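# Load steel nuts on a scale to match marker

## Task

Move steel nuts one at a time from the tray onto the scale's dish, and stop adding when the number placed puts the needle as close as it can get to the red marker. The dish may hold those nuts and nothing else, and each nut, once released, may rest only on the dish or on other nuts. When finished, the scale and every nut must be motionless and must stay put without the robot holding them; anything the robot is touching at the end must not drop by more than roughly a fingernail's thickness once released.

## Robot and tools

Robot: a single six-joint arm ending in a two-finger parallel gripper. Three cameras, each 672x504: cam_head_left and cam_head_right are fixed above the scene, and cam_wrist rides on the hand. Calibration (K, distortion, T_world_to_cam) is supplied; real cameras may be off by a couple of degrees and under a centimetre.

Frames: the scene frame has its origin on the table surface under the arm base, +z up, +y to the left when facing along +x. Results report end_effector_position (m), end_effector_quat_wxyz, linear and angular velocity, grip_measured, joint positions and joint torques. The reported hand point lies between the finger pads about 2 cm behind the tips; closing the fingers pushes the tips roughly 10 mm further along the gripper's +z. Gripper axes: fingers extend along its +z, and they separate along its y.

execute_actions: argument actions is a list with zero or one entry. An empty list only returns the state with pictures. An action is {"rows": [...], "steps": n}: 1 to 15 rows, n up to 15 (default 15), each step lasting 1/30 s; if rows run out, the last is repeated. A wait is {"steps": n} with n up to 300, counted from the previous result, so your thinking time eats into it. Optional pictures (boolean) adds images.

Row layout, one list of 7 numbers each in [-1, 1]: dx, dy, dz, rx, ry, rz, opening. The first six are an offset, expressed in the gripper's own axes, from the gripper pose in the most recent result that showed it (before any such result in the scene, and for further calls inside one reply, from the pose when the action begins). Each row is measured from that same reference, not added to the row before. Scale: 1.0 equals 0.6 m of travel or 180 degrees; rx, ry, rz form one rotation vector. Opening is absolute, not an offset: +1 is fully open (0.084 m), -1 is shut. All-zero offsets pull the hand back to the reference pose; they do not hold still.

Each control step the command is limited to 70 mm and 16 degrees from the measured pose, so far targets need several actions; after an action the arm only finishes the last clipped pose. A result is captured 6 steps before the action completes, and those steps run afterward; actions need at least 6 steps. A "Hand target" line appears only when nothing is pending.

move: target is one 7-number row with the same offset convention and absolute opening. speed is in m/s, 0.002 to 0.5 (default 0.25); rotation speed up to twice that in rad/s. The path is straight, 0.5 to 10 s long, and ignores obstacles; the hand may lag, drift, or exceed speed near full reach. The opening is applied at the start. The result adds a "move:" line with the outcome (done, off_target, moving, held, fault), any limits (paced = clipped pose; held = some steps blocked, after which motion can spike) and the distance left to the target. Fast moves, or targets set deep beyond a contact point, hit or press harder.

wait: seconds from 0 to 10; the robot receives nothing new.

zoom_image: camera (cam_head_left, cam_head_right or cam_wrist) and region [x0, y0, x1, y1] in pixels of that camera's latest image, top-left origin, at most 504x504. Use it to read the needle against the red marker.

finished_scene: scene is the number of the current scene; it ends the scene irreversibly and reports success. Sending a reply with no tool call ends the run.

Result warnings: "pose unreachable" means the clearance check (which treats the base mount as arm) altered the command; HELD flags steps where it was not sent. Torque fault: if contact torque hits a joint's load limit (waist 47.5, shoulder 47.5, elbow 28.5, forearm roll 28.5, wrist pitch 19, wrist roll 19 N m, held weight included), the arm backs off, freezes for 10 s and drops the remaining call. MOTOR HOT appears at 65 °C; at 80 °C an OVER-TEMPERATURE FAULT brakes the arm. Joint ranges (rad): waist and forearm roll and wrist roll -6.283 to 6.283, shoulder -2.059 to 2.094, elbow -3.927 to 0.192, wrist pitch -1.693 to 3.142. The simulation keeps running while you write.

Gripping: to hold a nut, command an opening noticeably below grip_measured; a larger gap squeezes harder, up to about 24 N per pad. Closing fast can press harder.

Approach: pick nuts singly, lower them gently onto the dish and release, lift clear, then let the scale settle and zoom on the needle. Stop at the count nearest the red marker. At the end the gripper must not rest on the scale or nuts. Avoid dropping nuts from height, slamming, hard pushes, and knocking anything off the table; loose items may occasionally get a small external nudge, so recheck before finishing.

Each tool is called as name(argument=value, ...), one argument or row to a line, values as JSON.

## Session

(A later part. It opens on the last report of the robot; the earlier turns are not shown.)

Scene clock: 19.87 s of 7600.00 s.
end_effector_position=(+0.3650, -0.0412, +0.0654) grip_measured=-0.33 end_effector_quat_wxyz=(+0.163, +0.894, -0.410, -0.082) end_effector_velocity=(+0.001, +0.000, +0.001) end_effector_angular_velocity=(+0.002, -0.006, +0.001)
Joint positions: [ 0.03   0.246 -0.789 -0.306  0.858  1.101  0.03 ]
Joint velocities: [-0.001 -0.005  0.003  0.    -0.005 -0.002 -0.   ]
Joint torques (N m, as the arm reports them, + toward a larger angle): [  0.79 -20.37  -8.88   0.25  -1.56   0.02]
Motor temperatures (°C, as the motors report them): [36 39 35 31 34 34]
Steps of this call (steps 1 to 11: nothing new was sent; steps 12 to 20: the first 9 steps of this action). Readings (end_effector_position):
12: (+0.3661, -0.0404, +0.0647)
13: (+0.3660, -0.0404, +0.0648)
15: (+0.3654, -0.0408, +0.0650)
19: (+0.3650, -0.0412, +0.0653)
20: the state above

move(
  target=[-0.1788, -0.1563, -0.1765, 0.1076, 0.0541, -0.2707, -0.65],
  speed=0.4,
)

move(
  target=[0, 0, 0.05, 0, 0, 0, -0.65],
  speed=0.06,
)

Scene clock: 22.27 s of 7600.00 s.
end_effector_position=(+0.3914, +0.1207, +0.1319) grip_measured=-0.33 end_effector_quat_wxyz=(+0.001, +1.000, +0.000, +0.001) end_effector_velocity=(+0.000, +0.002, -0.000) end_effector_angular_velocity=(+0.007, +0.001, +0.009)
Joint positions: [ 0.33   0.011 -0.696 -0.012  0.685  0.313  0.03 ]
Joint velocities: [ 0.001  0.002 -0.     0.011 -0.003 -0.016  0.   ]
Joint torques (N m, as the arm reports them, + toward a larger angle): [  0.92 -18.75 -10.2    0.18  -2.31   0.08]
Motor temperatures (°C, as the motors report them): [36 39 35 31 34 34]
Hand target: +0.391, +0.121, +0.132; +0.001, +1.000, +0.001, +0.001
Off your previous action's commanded pose: 0.039 m, 0 deg at its last step (step 6 of this call).
Off the commanded pose: 0.001 m, 0 deg.
Kept back: nothing.
move: done
camera_calibration (this result's frames):
cam_wrist: T_world_to_cam=[[0.0115559, -0.999884, 0.00994569, 0.14731], [-0.99993, -0.0115824, -0.00260836, 0.458636], [0.00272325, -0.00991484, -0.999947, 0.258563], [0, 0, 0, 1]] pos_world=[0.456197, 0.155169, 0.25828]

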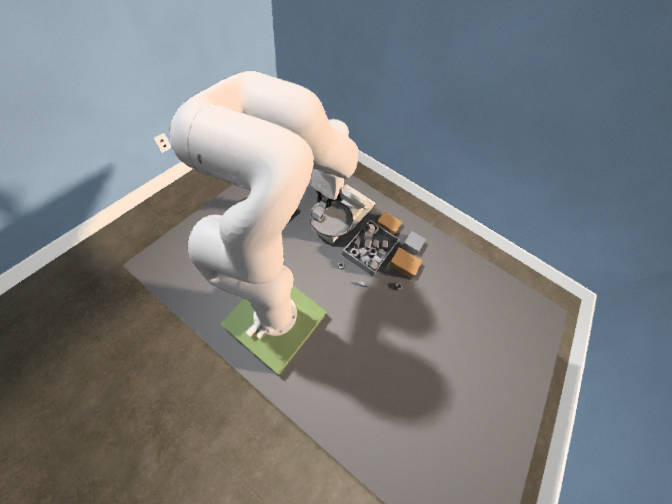

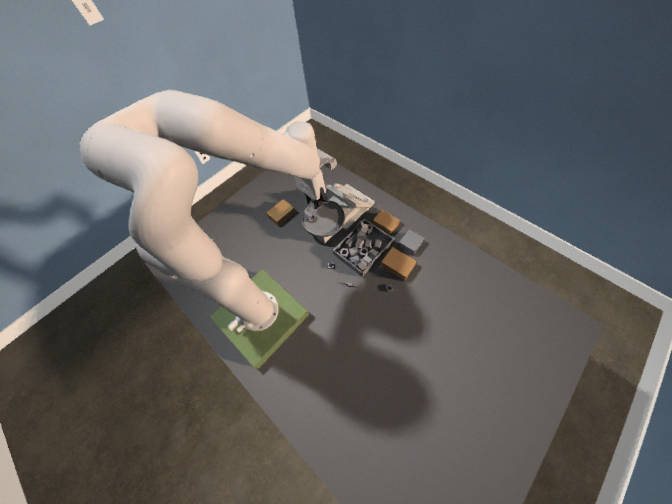

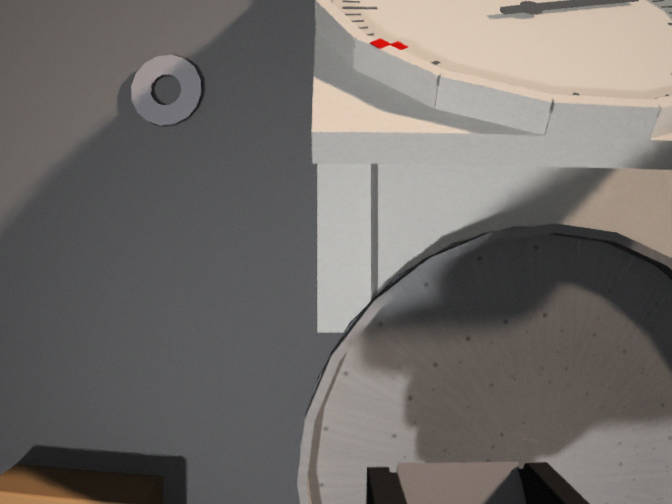

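Scene clock: 23.13 s of 7600.00 s.
end_effector_position=(+0.3916, +0.1208, +0.1024) grip_measured=-0.33 end_effector_quat_wxyz=(+0.001, +1.000, +0.000, +0.001) end_effector_velocity=(+0.000, +0.000, -0.002) end_effector_angular_velocity=(+0.000, -0.000, -0.000)
Joint positions: [ 0.329  0.086 -0.679 -0.014  0.592  0.314  0.03 ]
Joint velocities: [ 0.     0.008 -0.     0.    -0.008  0.    -0.   ]
Joint torques (N m, as the arm reports them, + toward a larger angle): [  1.11 -19.52  -9.55   0.36  -2.2   -0.16]
Motor temperatures (°C, as the motors report them): [36 39 35 31 34 34]
Hand target: +0.391, +0.121, +0.102; +0.001, +1.000, +0.000, +0.001
Off the commanded pose: 0.000 m, 0 deg.
Kept back: nothing.
move: done
camera_calibration (this result's frames):
cam_wrist: T_world_to_cam=[[0.011673, -0.999885, 0.0096544, 0.147668], [-0.999927, -0.0117026, -0.00300907, 0.458779], [0.00312171, -0.00961857, -0.999949, 0.228782], [0, 0, 0, 1]] pos_world=[0.456308, 0.155221, 0.228725]

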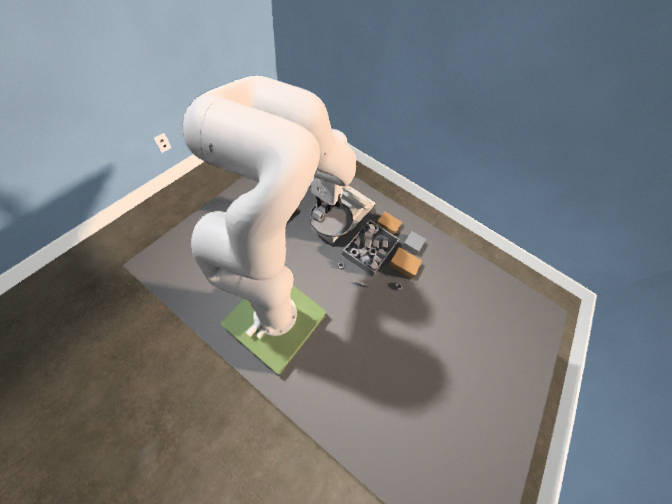

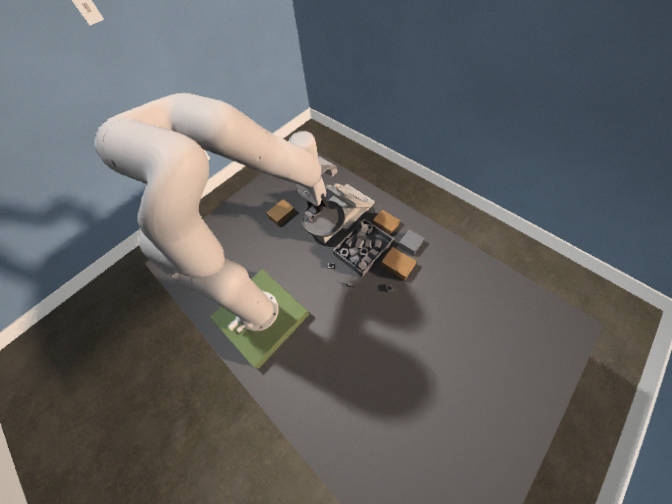

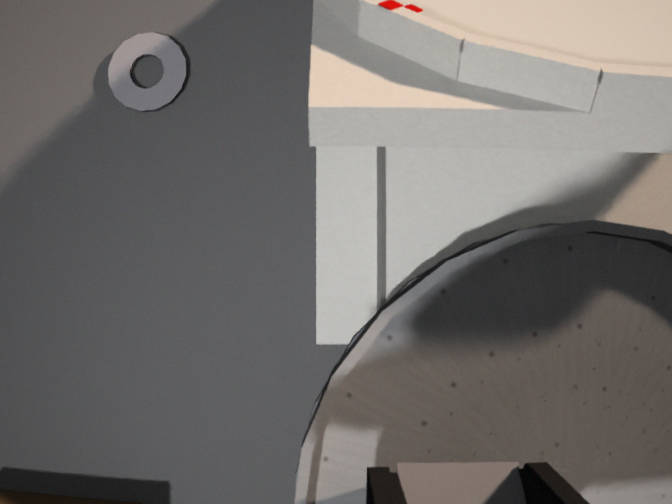

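execute_actions(
  actions=[
    {"rows": [[0,0,0.002,0,0,0,-0.65],[0,0,0.004,0,0,0,-0.65],[0,0,0.006,0,0,0,-0.65],[0,0,0.006,0,0,0,-0.65],[0,0,0.006,0,0,0,-0.65],[0,0,0.006,0,0,0,-0.6],[0,0,0.006,0,0,0,-0.45],[0,0,0.006,0,0,0,-0.35],[0,0,0.006,0,0,0,-0.28],[0,0,0.006,0,0,0,-0.2],[0,0,0.006,0,0,0,-0.2],[0,0,0.002,0,0,0,-0.2],[0,0,-0.012,0,0,0,-0.2],[0,0,-0.028,0,0,0,-0.2],[0,0,-0.045,0,0,0,-0.2]], "steps": 15},
  ],
)

move(
  target=[0.131, 0.3125, 0.062, 0.1519, -0.066, -0.2554, -0.1],
  speed=0.4,
)

Scene clock: 24.47 s of 7600.00 s.
end_effector_position=(+0.3915, +0.1207, +0.0990) grip_measured=-0.33 end_effector_quat_wxyz=(+0.001, +1.000, +0.000, +0.001) end_effector_velocity=(+0.003, +0.001, -0.001) end_effector_angular_velocity=(+0.002, -0.007, +0.000)
Joint positions: [ 0.329  0.095 -0.678 -0.014  0.582  0.314  0.03 ]
Joint velocities: [ 0.     0.009 -0.003 -0.    -0.013  0.    -0.   ]
Joint torques (N m, as the arm reports them, + toward a larger angle): [  1.1  -19.86  -9.53   0.72  -2.19   0.  ]
Motor temperatures (°C, as the motors report them): [36 39 35 31 34 34]
Steps of this call (steps 1 to 31: nothing new was sent; steps 32 to 40: the first 9 steps of this action). Readings (end_effector_position):
32: (+0.3914, +0.1207, +0.1020)
33: (+0.3915, +0.1207, +0.1019)
35: (+0.3917, +0.1208, +0.1011)
39: (+0.3914, +0.1207, +0.0991)
40: the state above

Scene clock: 27.00 s of 7600.00 s.
end_effector_position=(+0.4697, -0.0663, +0.0900) grip_measured=-0.11 end_effector_quat_wxyz=(-0.229, +0.888, +0.386, -0.098) end_effector_velocity=(-0.000, -0.001, -0.001) end_effector_angular_velocity=(+0.005, +0.012, +0.004)
Joint positions: [-0.224  0.598 -1.425  0.242  1.281 -1.194  0.039]
Joint velocities: [-0.003  0.014 -0.018 -0.002  0.018 -0.003 -0.   ]
Joint torques (N m, as the arm reports them, + toward a larger angle): [  1.66 -28.7  -10.31   0.6   -0.52  -0.08]
Motor temperatures (°C, as the motors report them): [36 39 35 31 34 34]
Hand target: +0.470, -0.067, +0.090; -0.230, +0.888, +0.386, -0.098
Off your previous action's commanded pose: 0.026 m, 0 deg at its last step (step 6 of this call).
Off the commanded pose: 0.001 m, 0 deg.
Kept back: nothing.
move: done
camera_calibration (this result's frames):
cam_wrist: T_world_to_cam=[[0.651792, -0.59077, -0.47556, -0.270018], [-0.675457, -0.737334, -0.00980453, 0.334755], [-0.344854, 0.327611, -0.879629, 0.389338], [0, 0, 0, 1]] pos_world=[0.536373, -0.0402435, 0.217346]

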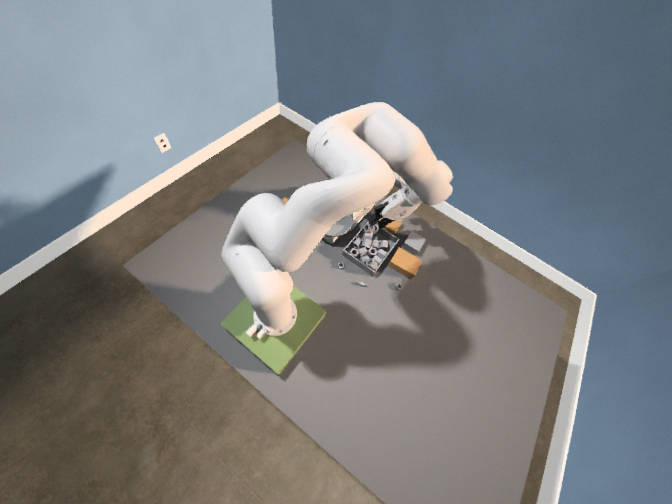

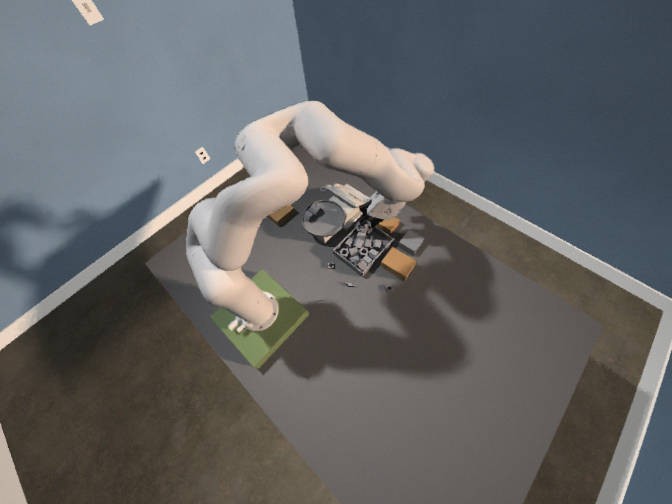

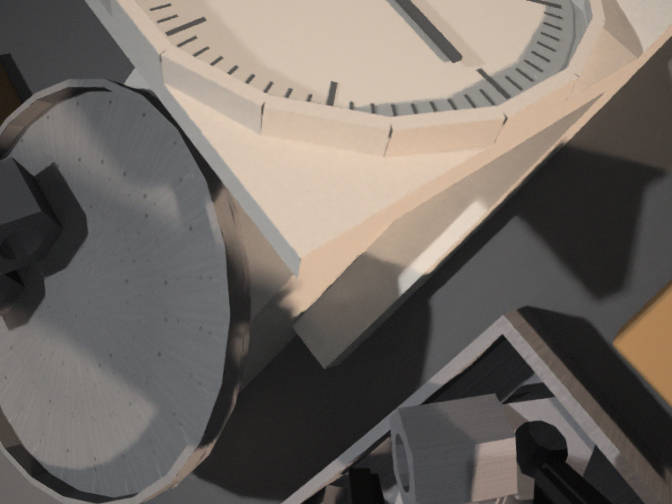

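zoom_image(
  camera="cam_wrist",
  region=[330, 370, 610, 504],
)

Region (330, 370, 610, 504) of cam_wrist's 672x504 image, scaled by 1.800, with more detail than that image has; it fills the top 241 rows of this view, and the rest is white.

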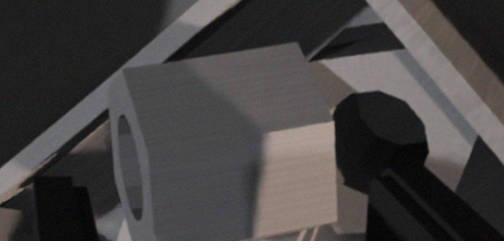

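move(
  target=[0.011, 0.011, 0.018, 0.017, 0, -0.039, -0.1],
  speed=0.1,
)

Scene clock: 28.67 s of 7600.00 s.
end_effector_position=(+0.4747, -0.0619, +0.0775) grip_measured=-0.11 end_effector_quat_wxyz=(-0.258, +0.857, +0.437, -0.094) end_effector_velocity=(+0.001, +0.000, -0.001) end_effector_angular_velocity=(+0.005, +0.001, +0.007)
Joint positions: [-0.224  0.676 -1.507  0.259  1.334 -1.319  0.039]
Joint velocities: [-0.     0.007 -0.009  0.     0.006 -0.007 -0.   ]
Joint torques (N m, as the arm reports them, + toward a larger angle): [  1.17 -29.71  -9.46   0.72  -0.42   0.22]
Motor temperatures (°C, as the motors report them): [36 39 35 31 34 34]
Hand target: +0.475, -0.062, +0.077; -0.258, +0.856, +0.437, -0.094
Off the commanded pose: 0.000 m, 0 deg.
Kept back: nothing.
move: done
camera_calibration (this result's frames):
cam_wrist: T_world_to_cam=[[0.709881, -0.478828, -0.516519, -0.294061], [-0.593142, -0.801889, -0.071814, 0.302985], [-0.379804, 0.357349, -0.853259, 0.395047], [0, 0, 0, 1]] pos_world=[0.538502, -0.0390137, 0.206947]

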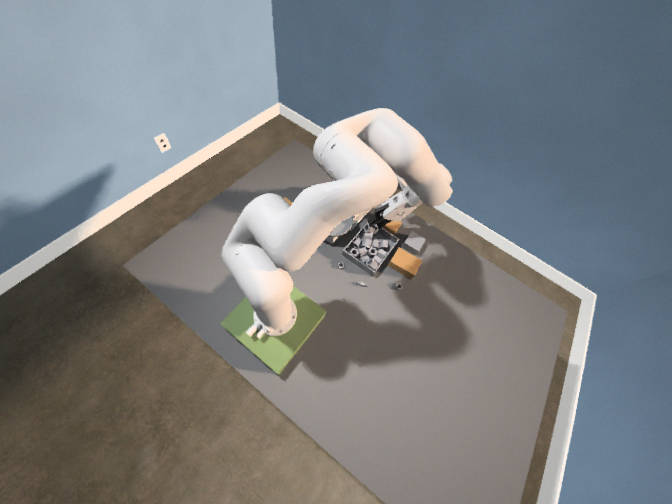

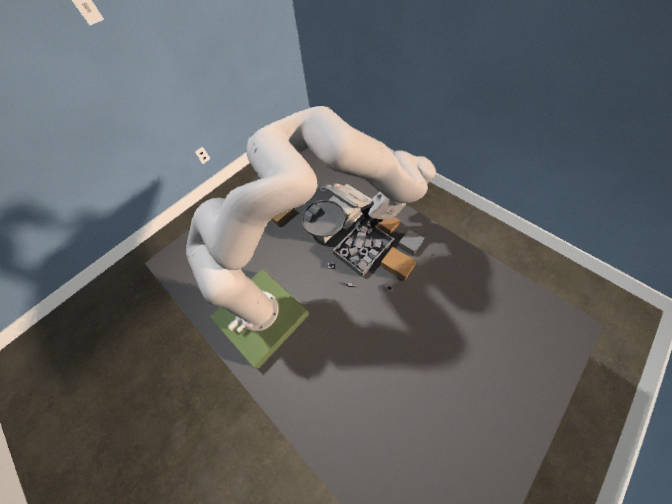

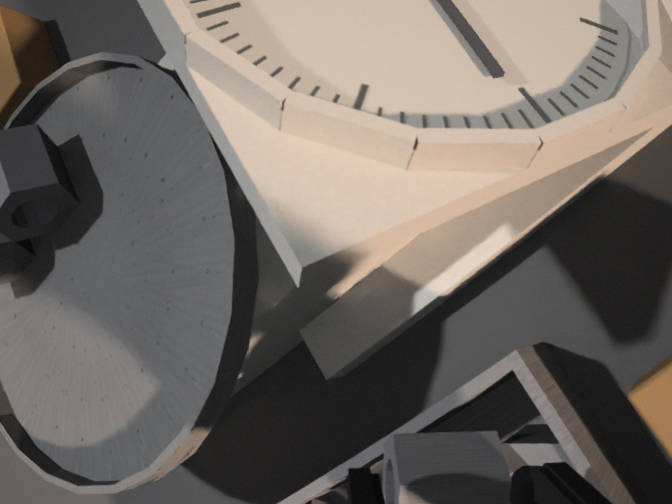

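execute_actions(
  actions=[],
)

Scene clock: 29.27 s of 7600.00 s.
end_effector_position=(+0.4747, -0.0619, +0.0774) grip_measured=-0.11 end_effector_quat_wxyz=(-0.258, +0.856, +0.437, -0.094) end_effector_velocity=(-0.000, +0.000, +0.000) end_effector_angular_velocity=(+0.000, +0.000, -0.001)
Joint positions: [-0.224  0.677 -1.507  0.259  1.335 -1.32   0.039]
Joint velocities: [ 0.    -0.001  0.     0.     0.001  0.001  0.   ]
Joint torques (N m, as the arm reports them, + toward a larger angle): [  0.79 -29.41  -9.82   0.72  -0.19  -0.11]
Motor temperatures (°C, as the motors report them): [36 39 35 31 34 34]
Hand target: +0.475, -0.062, +0.077; -0.258, +0.856, +0.437, -0.094
Off the commanded pose: 0.000 m, 0 deg.
Kept back: nothing.
Steps of this call (steps 1 to 18: nothing new was sent). Readings (end_effector_position):
1: (+0.4747, -0.0619, +0.0775)
2: (+0.4747, -0.0619, +0.0775)
4: (+0.4747, -0.0619, +0.0775)
8: (+0.4747, -0.0619, +0.0774)
18: the state above
camera_calibration (this result's frames):
cam_wrist: T_world_to_cam=[[0.710095, -0.478009, -0.516985, -0.294118], [-0.592586, -0.802269, -0.0721511, 0.302739], [-0.380272, 0.357592, -0.852948, 0.395114], [0, 0, 0, 1]] pos_world=[0.538502, -0.0390023, 0.2068]

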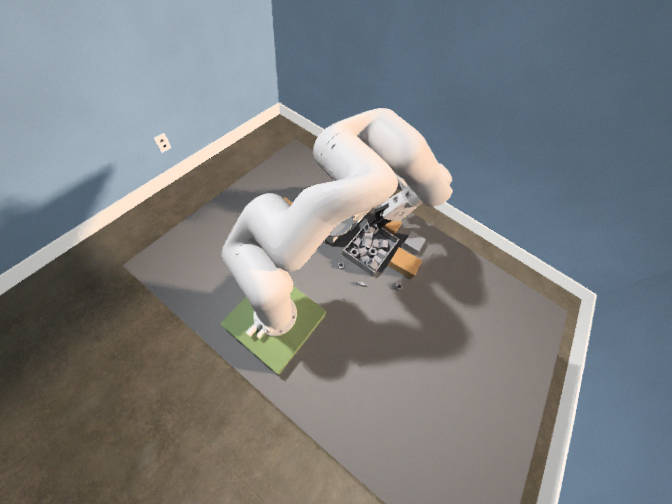

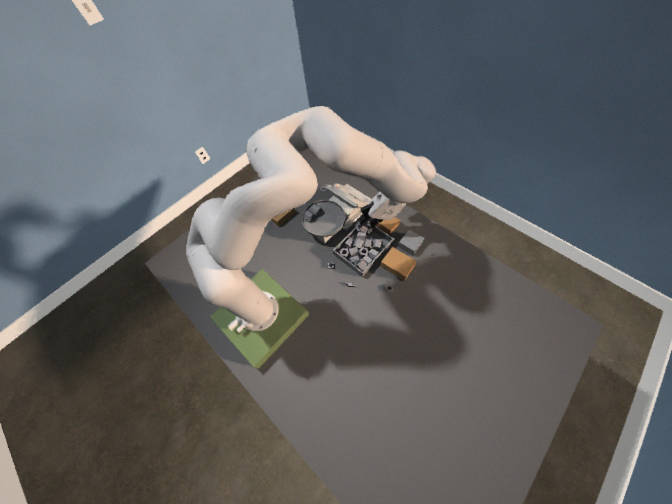

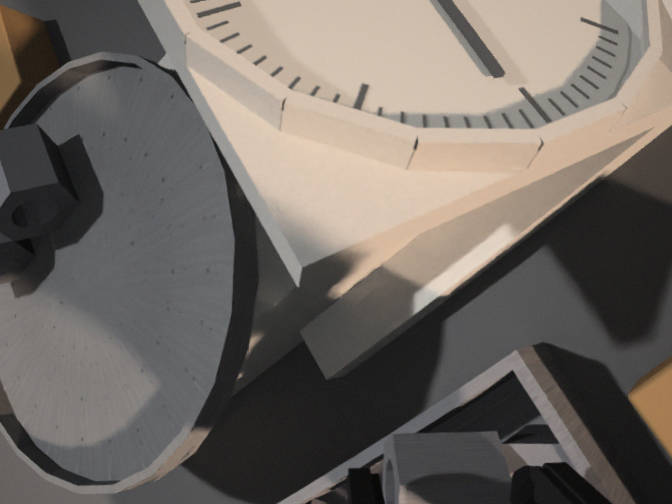

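move(
  target=[0,0,0.034,0,0,0,-0.1],
  speed=0.04,
)

Scene clock: 30.27 s of 7600.00 s.
end_effector_position=(+0.4682, -0.0553, +0.0622) grip_measured=-0.12 end_effector_quat_wxyz=(-0.257, +0.857, +0.437, -0.093) end_effector_velocity=(-0.000, +0.002, -0.002) end_effector_angular_velocity=(-0.001, -0.006, -0.000)
Joint positions: [-0.214  0.678 -1.459  0.268  1.282 -1.327  0.039]
Joint velocities: [ 0.003 -0.004  0.012  0.003 -0.014 -0.002 -0.   ]
Joint torques (N m, as the arm reports them, + toward a larger angle): [  2.38 -23.51  -7.57   0.85  -1.42  -0.18]
Motor temperatures (°C, as the motors report them): [36 39 35 31 34 34]
Hand target: +0.467, -0.054, +0.060; -0.258, +0.856, +0.437, -0.094
Off the commanded pose: 0.003 m, 0 deg.
Kept back: nothing.
move: done
camera_calibration (this result's frames):
cam_wrist: T_world_to_cam=[[0.711808, -0.478706, -0.513975, -0.295263], [-0.592562, -0.802162, -0.0735271, 0.30319], [-0.377093, 0.3569, -0.854648, 0.375927], [0, 0, 0, 1]] pos_world=[0.531589, -0.0323052, 0.19182]

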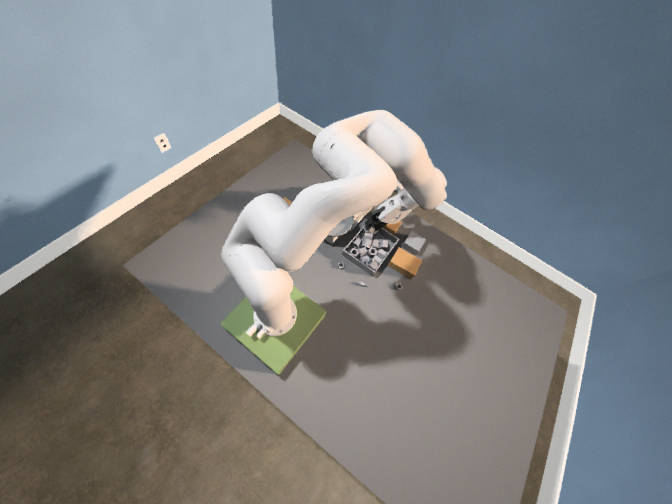

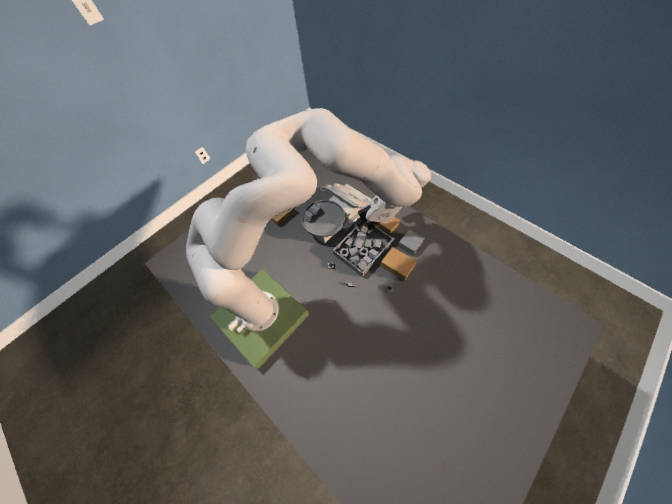

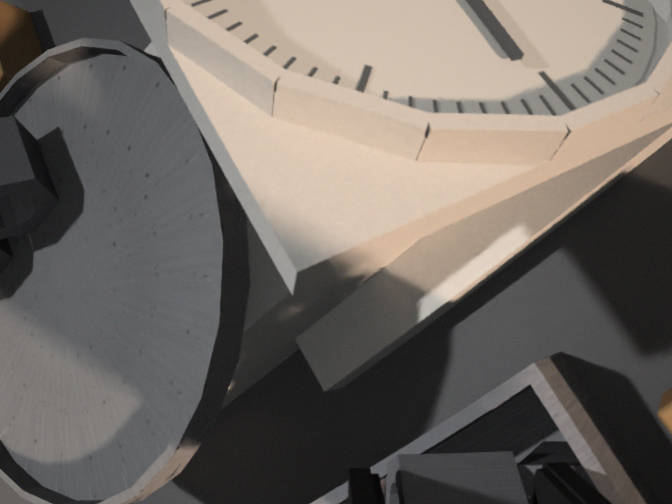

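execute_actions(
  actions=[
    {"rows":[[0,0,-0.002,0,0,0,-0.15],[0,0,-0.002,0,0,0,-0.2],[0,0,-0.002,0,0,0,-0.25],[0,0,-0.002,0,0,0,-0.3],[0,0,-0.002,0,0,0,-0.35],[0,0,-0.002,0,0,0,-0.45],[0,0,-0.002,0,0,0,-0.55],[0,0,-0.002,0,0,0,-0.65]],"steps":15},
  ],
)

move(
  target=[0.005,-0.04,-0.066,0,0,0,-0.65],
  speed=0.12,
)

Scene clock: 30.83 s of 7600.00 s.
end_effector_position=(+0.4674, -0.0550, +0.0615) grip_measured=-0.34 end_effector_quat_wxyz=(-0.258, +0.856, +0.437, -0.094) end_effector_velocity=(-0.002, -0.001, +0.001) end_effector_angular_velocity=(+0.001, +0.009, +0.001)
Joint positions: [-0.214  0.68  -1.46   0.268  1.284 -1.326  0.029]
Joint velocities: [-0.002 -0.001 -0.    -0.004  0.01   0.002 -0.   ]
Joint torques (N m, as the arm reports them, + toward a larger angle): [  1.33 -27.25  -8.26   0.55   0.14  -0.16]
Motor temperatures (°C, as the motors report them): [36 39 35 31 34 34]
Steps of this call (steps 1 to 8: nothing new was sent; steps 9 to 17: the first 9 steps of this action). Readings (end_effector_position):
9: (+0.4680, -0.0551, +0.0616)
10: (+0.4683, -0.0552, +0.0617)
12: (+0.4683, -0.0551, +0.0615)
16: (+0.4674, -0.0550, +0.0614)
17: the state above

Scene clock: 31.93 s of 7600.00 s.
end_effector_position=(+0.4675, -0.0554, +0.1078) grip_measured=-0.34 end_effector_quat_wxyz=(-0.259, +0.856, +0.437, -0.094) end_effector_velocity=(+0.001, +0.000, +0.003) end_effector_angular_velocity=(+0.001, -0.001, -0.000)
Joint positions: [-0.218  0.597 -1.47   0.26   1.375 -1.304  0.029]
Joint velocities: [-0.    -0.004 -0.003  0.001  0.006  0.001  0.   ]
Joint torques (N m, as the arm reports them, + toward a larger angle): [  1.07 -29.55 -10.34   0.9   -0.07   0.09]
Motor temperatures (°C, as the motors report them): [36 39 35 31 34 34]
Hand target: +0.468, -0.055, +0.108; -0.258, +0.856, +0.437, -0.094
Off your previous action's commanded pose: 0.002 m, 0 deg at its last step (step 6 of this call).
Off the commanded pose: 0.001 m, 0 deg.
Kept back: nothing.
move: done
camera_calibration (this result's frames):
cam_wrist: T_world_to_cam=[[0.70968, -0.477984, -0.517576, -0.269987], [-0.592658, -0.802252, -0.0717466, 0.305841], [-0.380933, 0.357663, -0.852624, 0.416302], [0, 0, 0, 1]] pos_world=[0.531447, -0.0325838, 0.237153]

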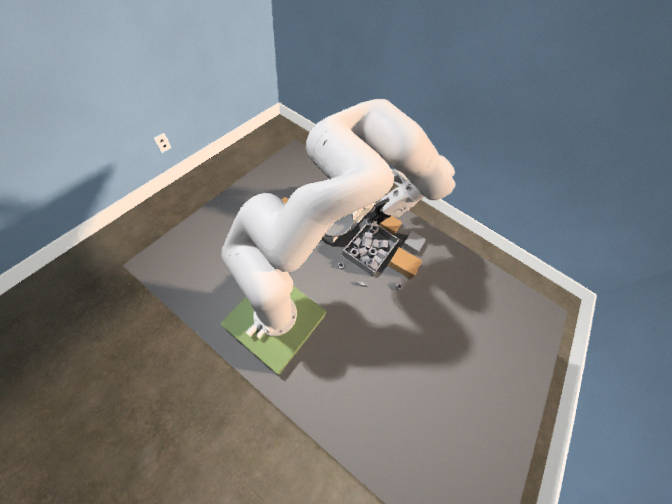

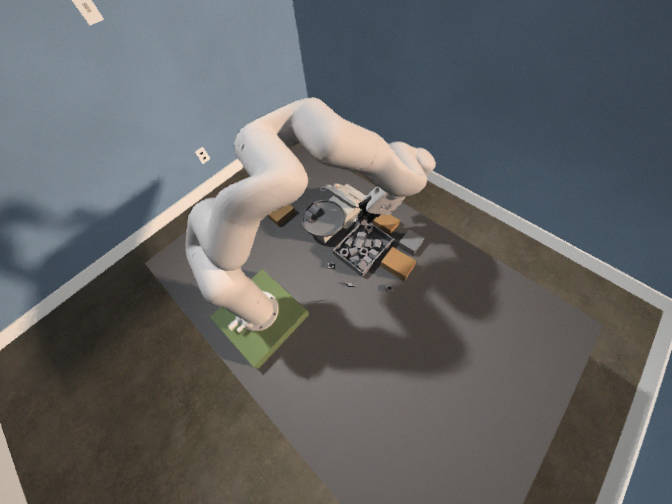

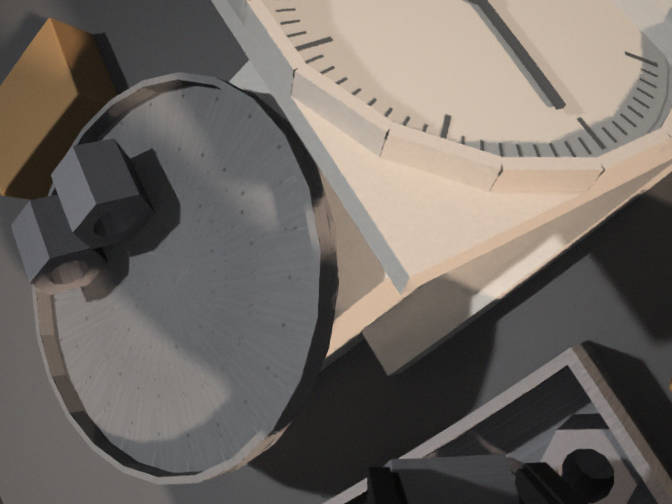

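move(
  target=[0.1948,-0.2152,0.0953,-0.173,0.063,0.292,-0.65],
  speed=0.4,
)

Scene clock: 34.43 s of 7600.00 s.
end_effector_position=(+0.4259, +0.1205, +0.1345) grip_measured=-0.34 end_effector_quat_wxyz=(+0.001, +1.000, +0.001, +0.000) end_effector_velocity=(+0.000, +0.001, +0.001) end_effector_angular_velocity=(-0.007, -0.001, -0.006)
Joint positions: [ 0.306  0.105 -0.823 -0.011  0.718  0.286  0.029]
Joint velocities: [ 0.005 -0.    -0.003 -0.011  0.005  0.019 -0.   ]
Joint torques (N m, as the arm reports them, + toward a larger angle): [  0.79 -20.81 -10.42   0.48  -2.21  -0.19]
Motor temperatures (°C, as the motors report them): [36 39 35 31 34 34]
Hand target: +0.426, +0.121, +0.135; +0.001, +1.000, +0.001, +0.000
Off the commanded pose: 0.001 m, 0 deg.
Kept back: nothing.
move: done
camera_calibration (this result's frames):
cam_wrist: T_world_to_cam=[[0.0132192, -0.999868, 0.00942639, 0.1461], [-0.999911, -0.0132331, -0.00141003, 0.493154], [0.00153458, -0.00940691, -0.999955, 0.261422], [0, 0, 0, 1]] pos_world=[0.490778, 0.155066, 0.260728]

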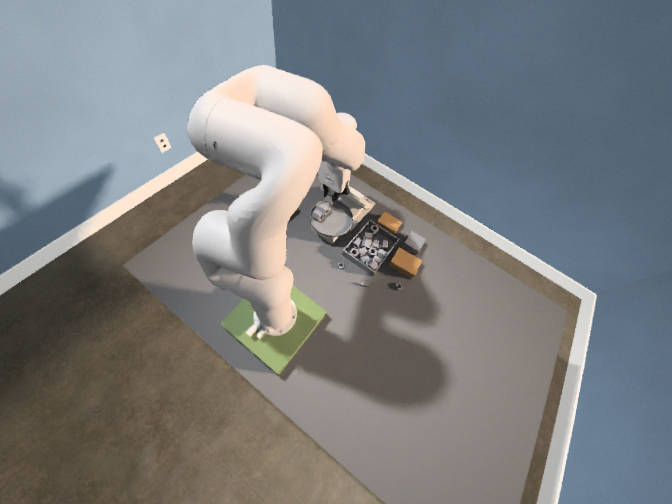

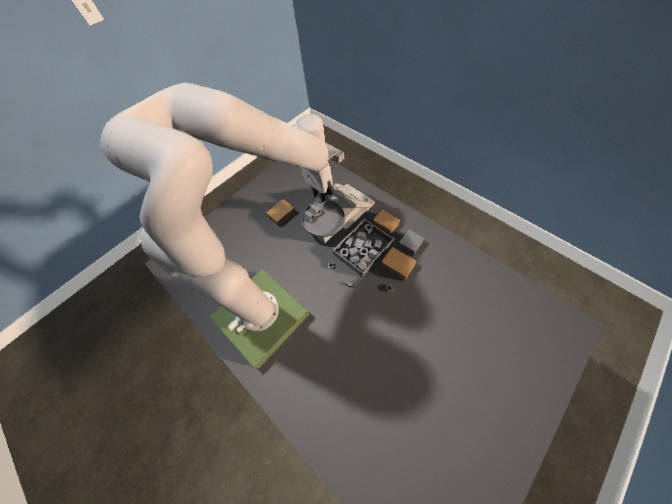

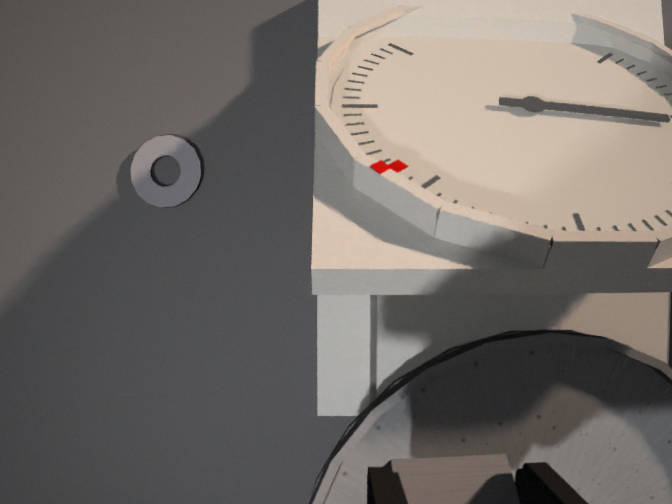

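move(
  target=[0,0.003,0.052,0,0,0,-0.65],
  speed=0.1,
)

Scene clock: 35.50 s of 7600.00 s.
end_effector_position=(+0.4261, +0.1189, +0.1038) grip_measured=-0.34 end_effector_quat_wxyz=(+0.000, +1.000, +0.001, +0.000) end_effector_velocity=(+0.001, +0.000, -0.002) end_effector_angular_velocity=(-0.000, -0.002, +0.003)
Joint positions: [ 0.302  0.174 -0.803 -0.012  0.629  0.283  0.029]
Joint velocities: [ 0.     0.005  0.    -0.002 -0.007 -0.001 -0.   ]
Joint torques (N m, as the arm reports them, + toward a larger angle): [  0.74 -21.26  -9.67   0.44  -2.19  -0.11]
Motor temperatures (°C, as the motors report them): [36 39 35 31 34 34]
Hand target: +0.426, +0.119, +0.103; +0.001, +1.000, +0.001, +0.000
Off the commanded pose: 0.001 m, 0 deg.
Kept back: nothing.
move: done
camera_calibration (this result's frames):
cam_wrist: T_world_to_cam=[[0.0133427, -0.99987, 0.0091056, 0.144701], [-0.999909, -0.0133614, -0.00199587, 0.493346], [0.00211727, -0.00907814, -0.999957, 0.230457], [0, 0, 0, 1]] pos_world=[0.490882, 0.153366, 0.230114]

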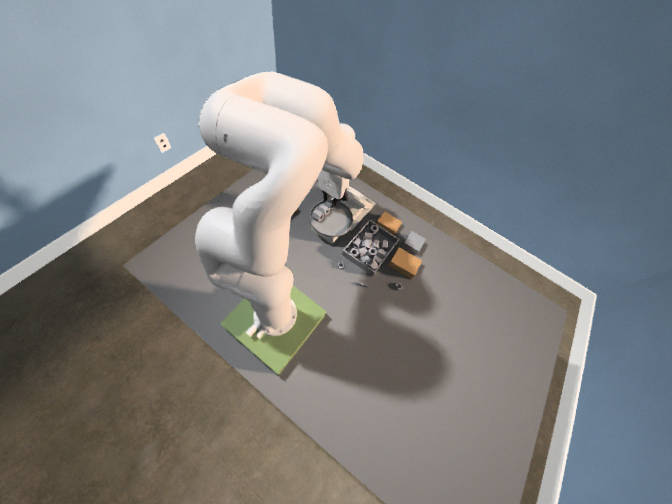

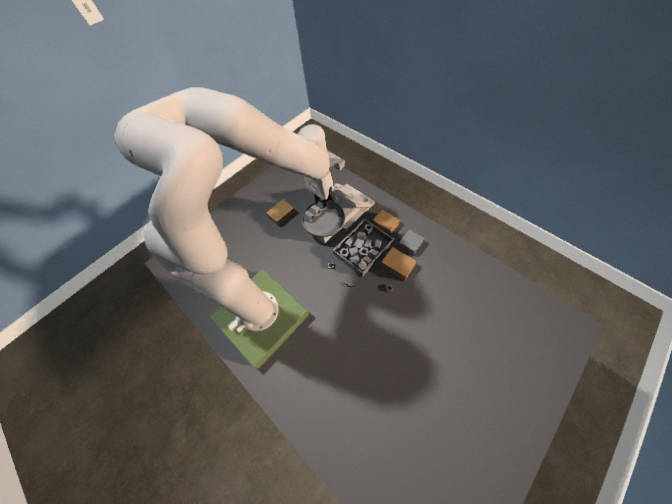

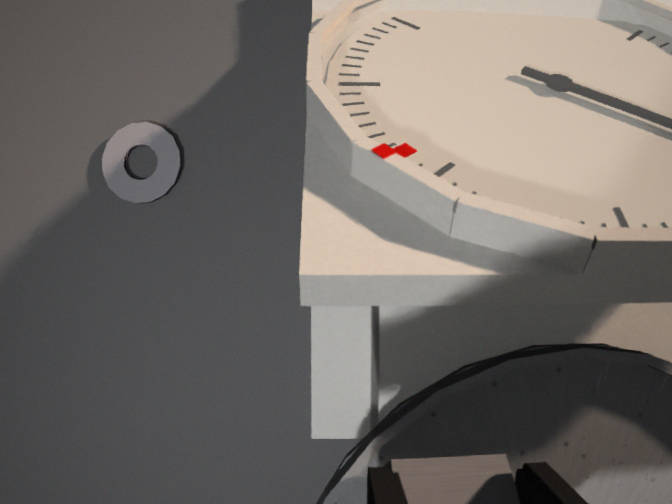

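execute_actions(
  actions=[
    {"rows":[[0,0,0.001,0,0,0,-0.5],[0,0,0.001,0,0,0,-0.4],[0,0,0.001,0,0,0,-0.33],[0,0,0.001,0,0,0,-0.29],[0,0,0.001,0,0,0,-0.25],[0,0,0.001,0,0,0,-0.2],[0,0,0.001,0,0,0,-0.2],[0,0,0.001,0,0,0,-0.2],[0,0,-0.005,0,0,0,-0.2],[0,0,-0.012,0,0,0,-0.2],[0,0,-0.02,0,0,0,-0.2],[0,0,-0.028,0,0,0,-0.2],[0,0,-0.035,0,0,0,-0.2],[0,0,-0.04,0,0,0,-0.2],[0,0,-0.045,0,0,0,-0.2]]},
  ],
)

move(
  target=[-0.137,0.38,-0.005,0,0,0,-0.1],
  speed=0.4,
)

Scene clock: 36.03 s of 7600.00 s.
end_effector_position=(+0.4261, +0.1189, +0.1032) grip_measured=-0.22 end_effector_quat_wxyz=(+0.000, +1.000, +0.001, +0.000) end_effector_velocity=(-0.004, -0.001, +0.002) end_effector_angular_velocity=(-0.005, +0.015, +0.002)
Joint positions: [ 0.302  0.175 -0.803 -0.012  0.627  0.283  0.034]
Joint velocities: [ 0.001 -0.009 -0.001  0.     0.027 -0.001  0.009]
Joint torques (N m, as the arm reports them, + toward a larger angle): [  0.57 -22.05  -9.79   0.55  -1.8   -0.06]
Motor temperatures (°C, as the motors report them): [36 39 35 31 34 34]
Steps of this call (steps 1 to 7: nothing new was sent; steps 8 to 16: the first 9 steps of this action). Readings (end_effector_position):
8: (+0.4261, +0.1188, +0.1035)
9: (+0.4261, +0.1189, +0.1035)
11: (+0.4261, +0.1189, +0.1034)
15: (+0.4261, +0.1189, +0.1032)
16: the state above

Scene clock: 37.93 s of 7600.00 s.
end_effector_position=(+0.3433, -0.1081, +0.1321) grip_measured=-0.11 end_effector_quat_wxyz=(-0.000, +1.000, +0.001, -0.000) end_effector_velocity=(-0.000, -0.002, +0.001) end_effector_angular_velocity=(+0.004, -0.002, -0.002)
Joint positions: [-0.276 -0.153 -0.517 -0.007  0.667 -0.299  0.039]
Joint velocities: [-0.008 -0.001 -0.002  0.007  0.002 -0.011 -0.   ]
Joint torques (N m, as the arm reports them, + toward a larger angle): [  1.25 -15.12  -9.76   0.44  -2.1    0.05]
Motor temperatures (°C, as the motors report them): [36 39 35 31 34 34]
Hand target: +0.343, -0.108, +0.132; -0.000, +1.000, +0.001, -0.000
Off your previous action's commanded pose: 0.014 m, 0 deg at its last step (step 6 of this call).
Off the commanded pose: 0.002 m, 0 deg.
Kept back: nothing.
move: done; limits=paced
camera_calibration (this result's frames):
cam_wrist: T_world_to_cam=[[0.0137266, -0.999878, 0.00746064, -0.0812837], [-0.999905, -0.0137342, -0.000967635, 0.40742], [0.00106998, -0.00744665, -0.999972, 0.257396], [0, 0, 0, 1]] pos_world=[0.408221, -0.0737614, 0.258389]

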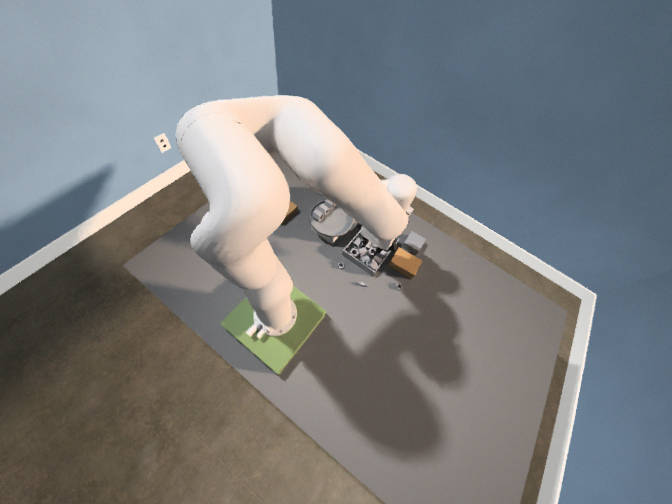

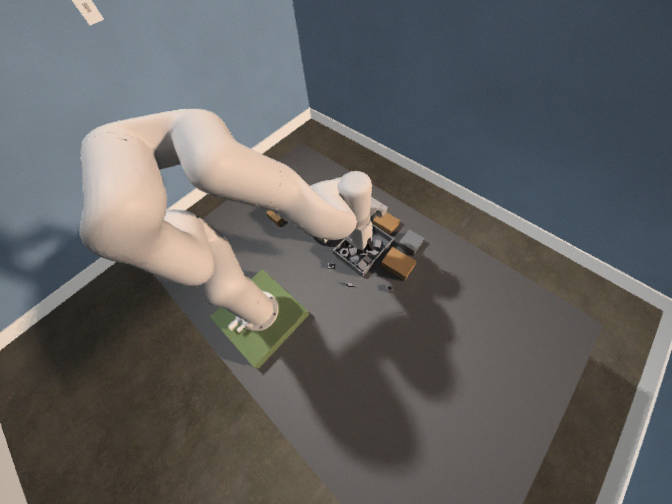

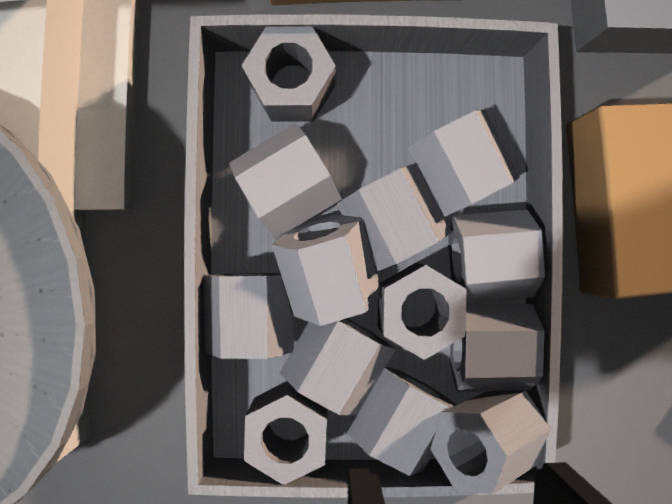

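zoom_image(
  camera="cam_wrist",
  region=[180,10,560,300],
)

Region (180, 10, 560, 300) of cam_wrist's 672x504 image, scaled by 1.326, with more detail than that image has; it fills the top 385 rows of this view, and the rest is white.

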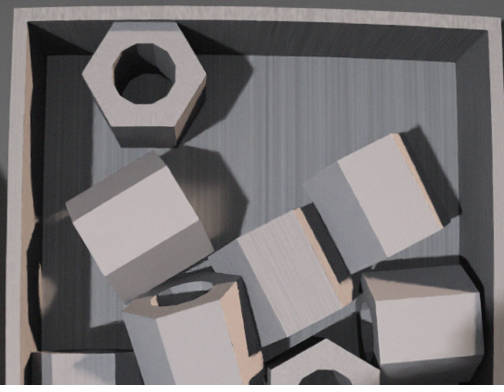

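zoom_image(
  camera="cam_wrist",
  region=[180,210,560,504],
)

Region (180, 210, 560, 504) of cam_wrist's 672x504 image, scaled by 1.326, with more detail than that image has; it fills the top 390 rows of this view, and the rest is white.

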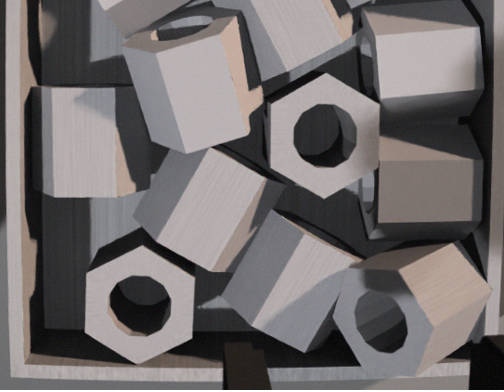

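move(
  target=[0.1583,-0.0627,0.11,0,0,-0.161,0.19],
  speed=0.3,
)

Scene clock: 43.23 s of 7600.00 s.
end_effector_position=(+0.4383, -0.0707, +0.0666) grip_measured=+0.18 end_effector_quat_wxyz=(-0.000, +0.968, +0.251, +0.000) end_effector_velocity=(+0.000, +0.000, -0.002) end_effector_angular_velocity=(+0.001, +0.004, +0.006)
Joint positions: [-0.132  0.27  -0.799 -0.01   0.527 -0.657  0.052]
Joint velocities: [ 0.001  0.008 -0.005  0.002  0.001 -0.007 -0.   ]
Joint torques (N m, as the arm reports them, + toward a larger angle): [  0.48 -21.98  -8.67   0.65  -2.05   0.07]
Motor temperatures (°C, as the motors report them): [36 39 35 31 34 34]
Hand target: +0.438, -0.071, +0.066; -0.000, +0.968, +0.251, -0.000
Off the commanded pose: 0.001 m, 0 deg.
Kept back: nothing.
move: done
camera_calibration (this result's frames):
cam_wrist: T_world_to_cam=[[0.496024, -0.868272, 0.00802814, -0.246822], [-0.868293, -0.49605, -0.00152063, 0.411104], [0.00530268, -0.00621651, -0.999967, 0.190285], [0, 0, 0, 1]] pos_world=[0.478379, -0.00919755, 0.192886]

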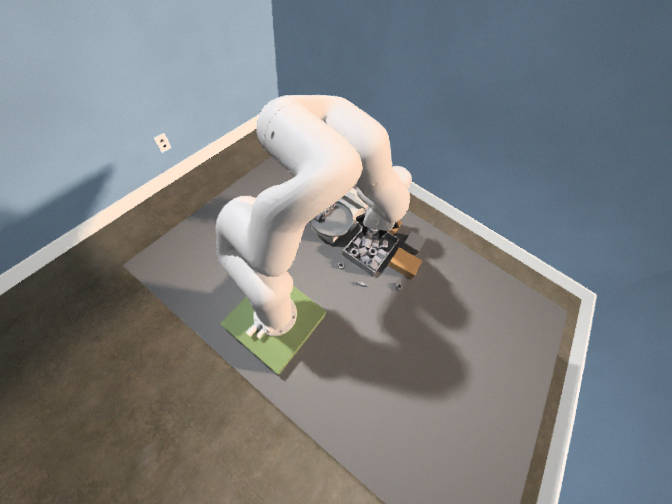

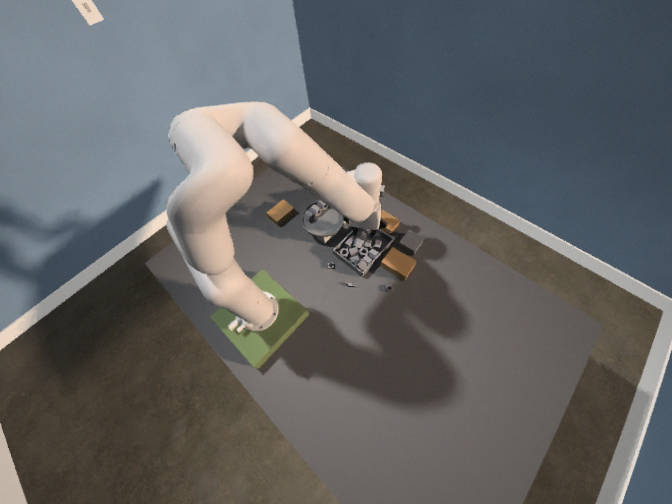

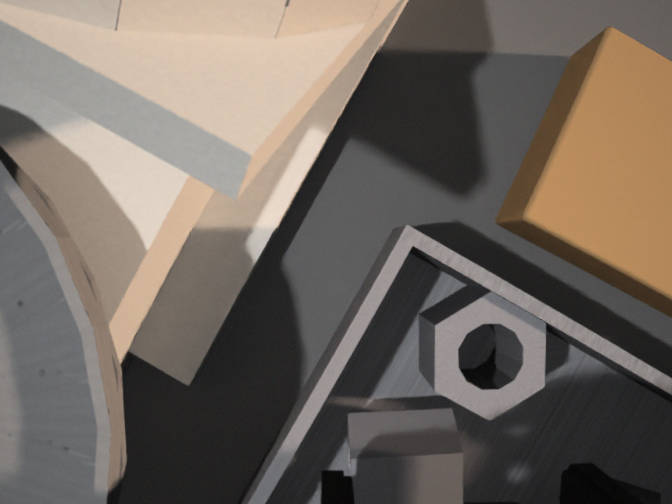

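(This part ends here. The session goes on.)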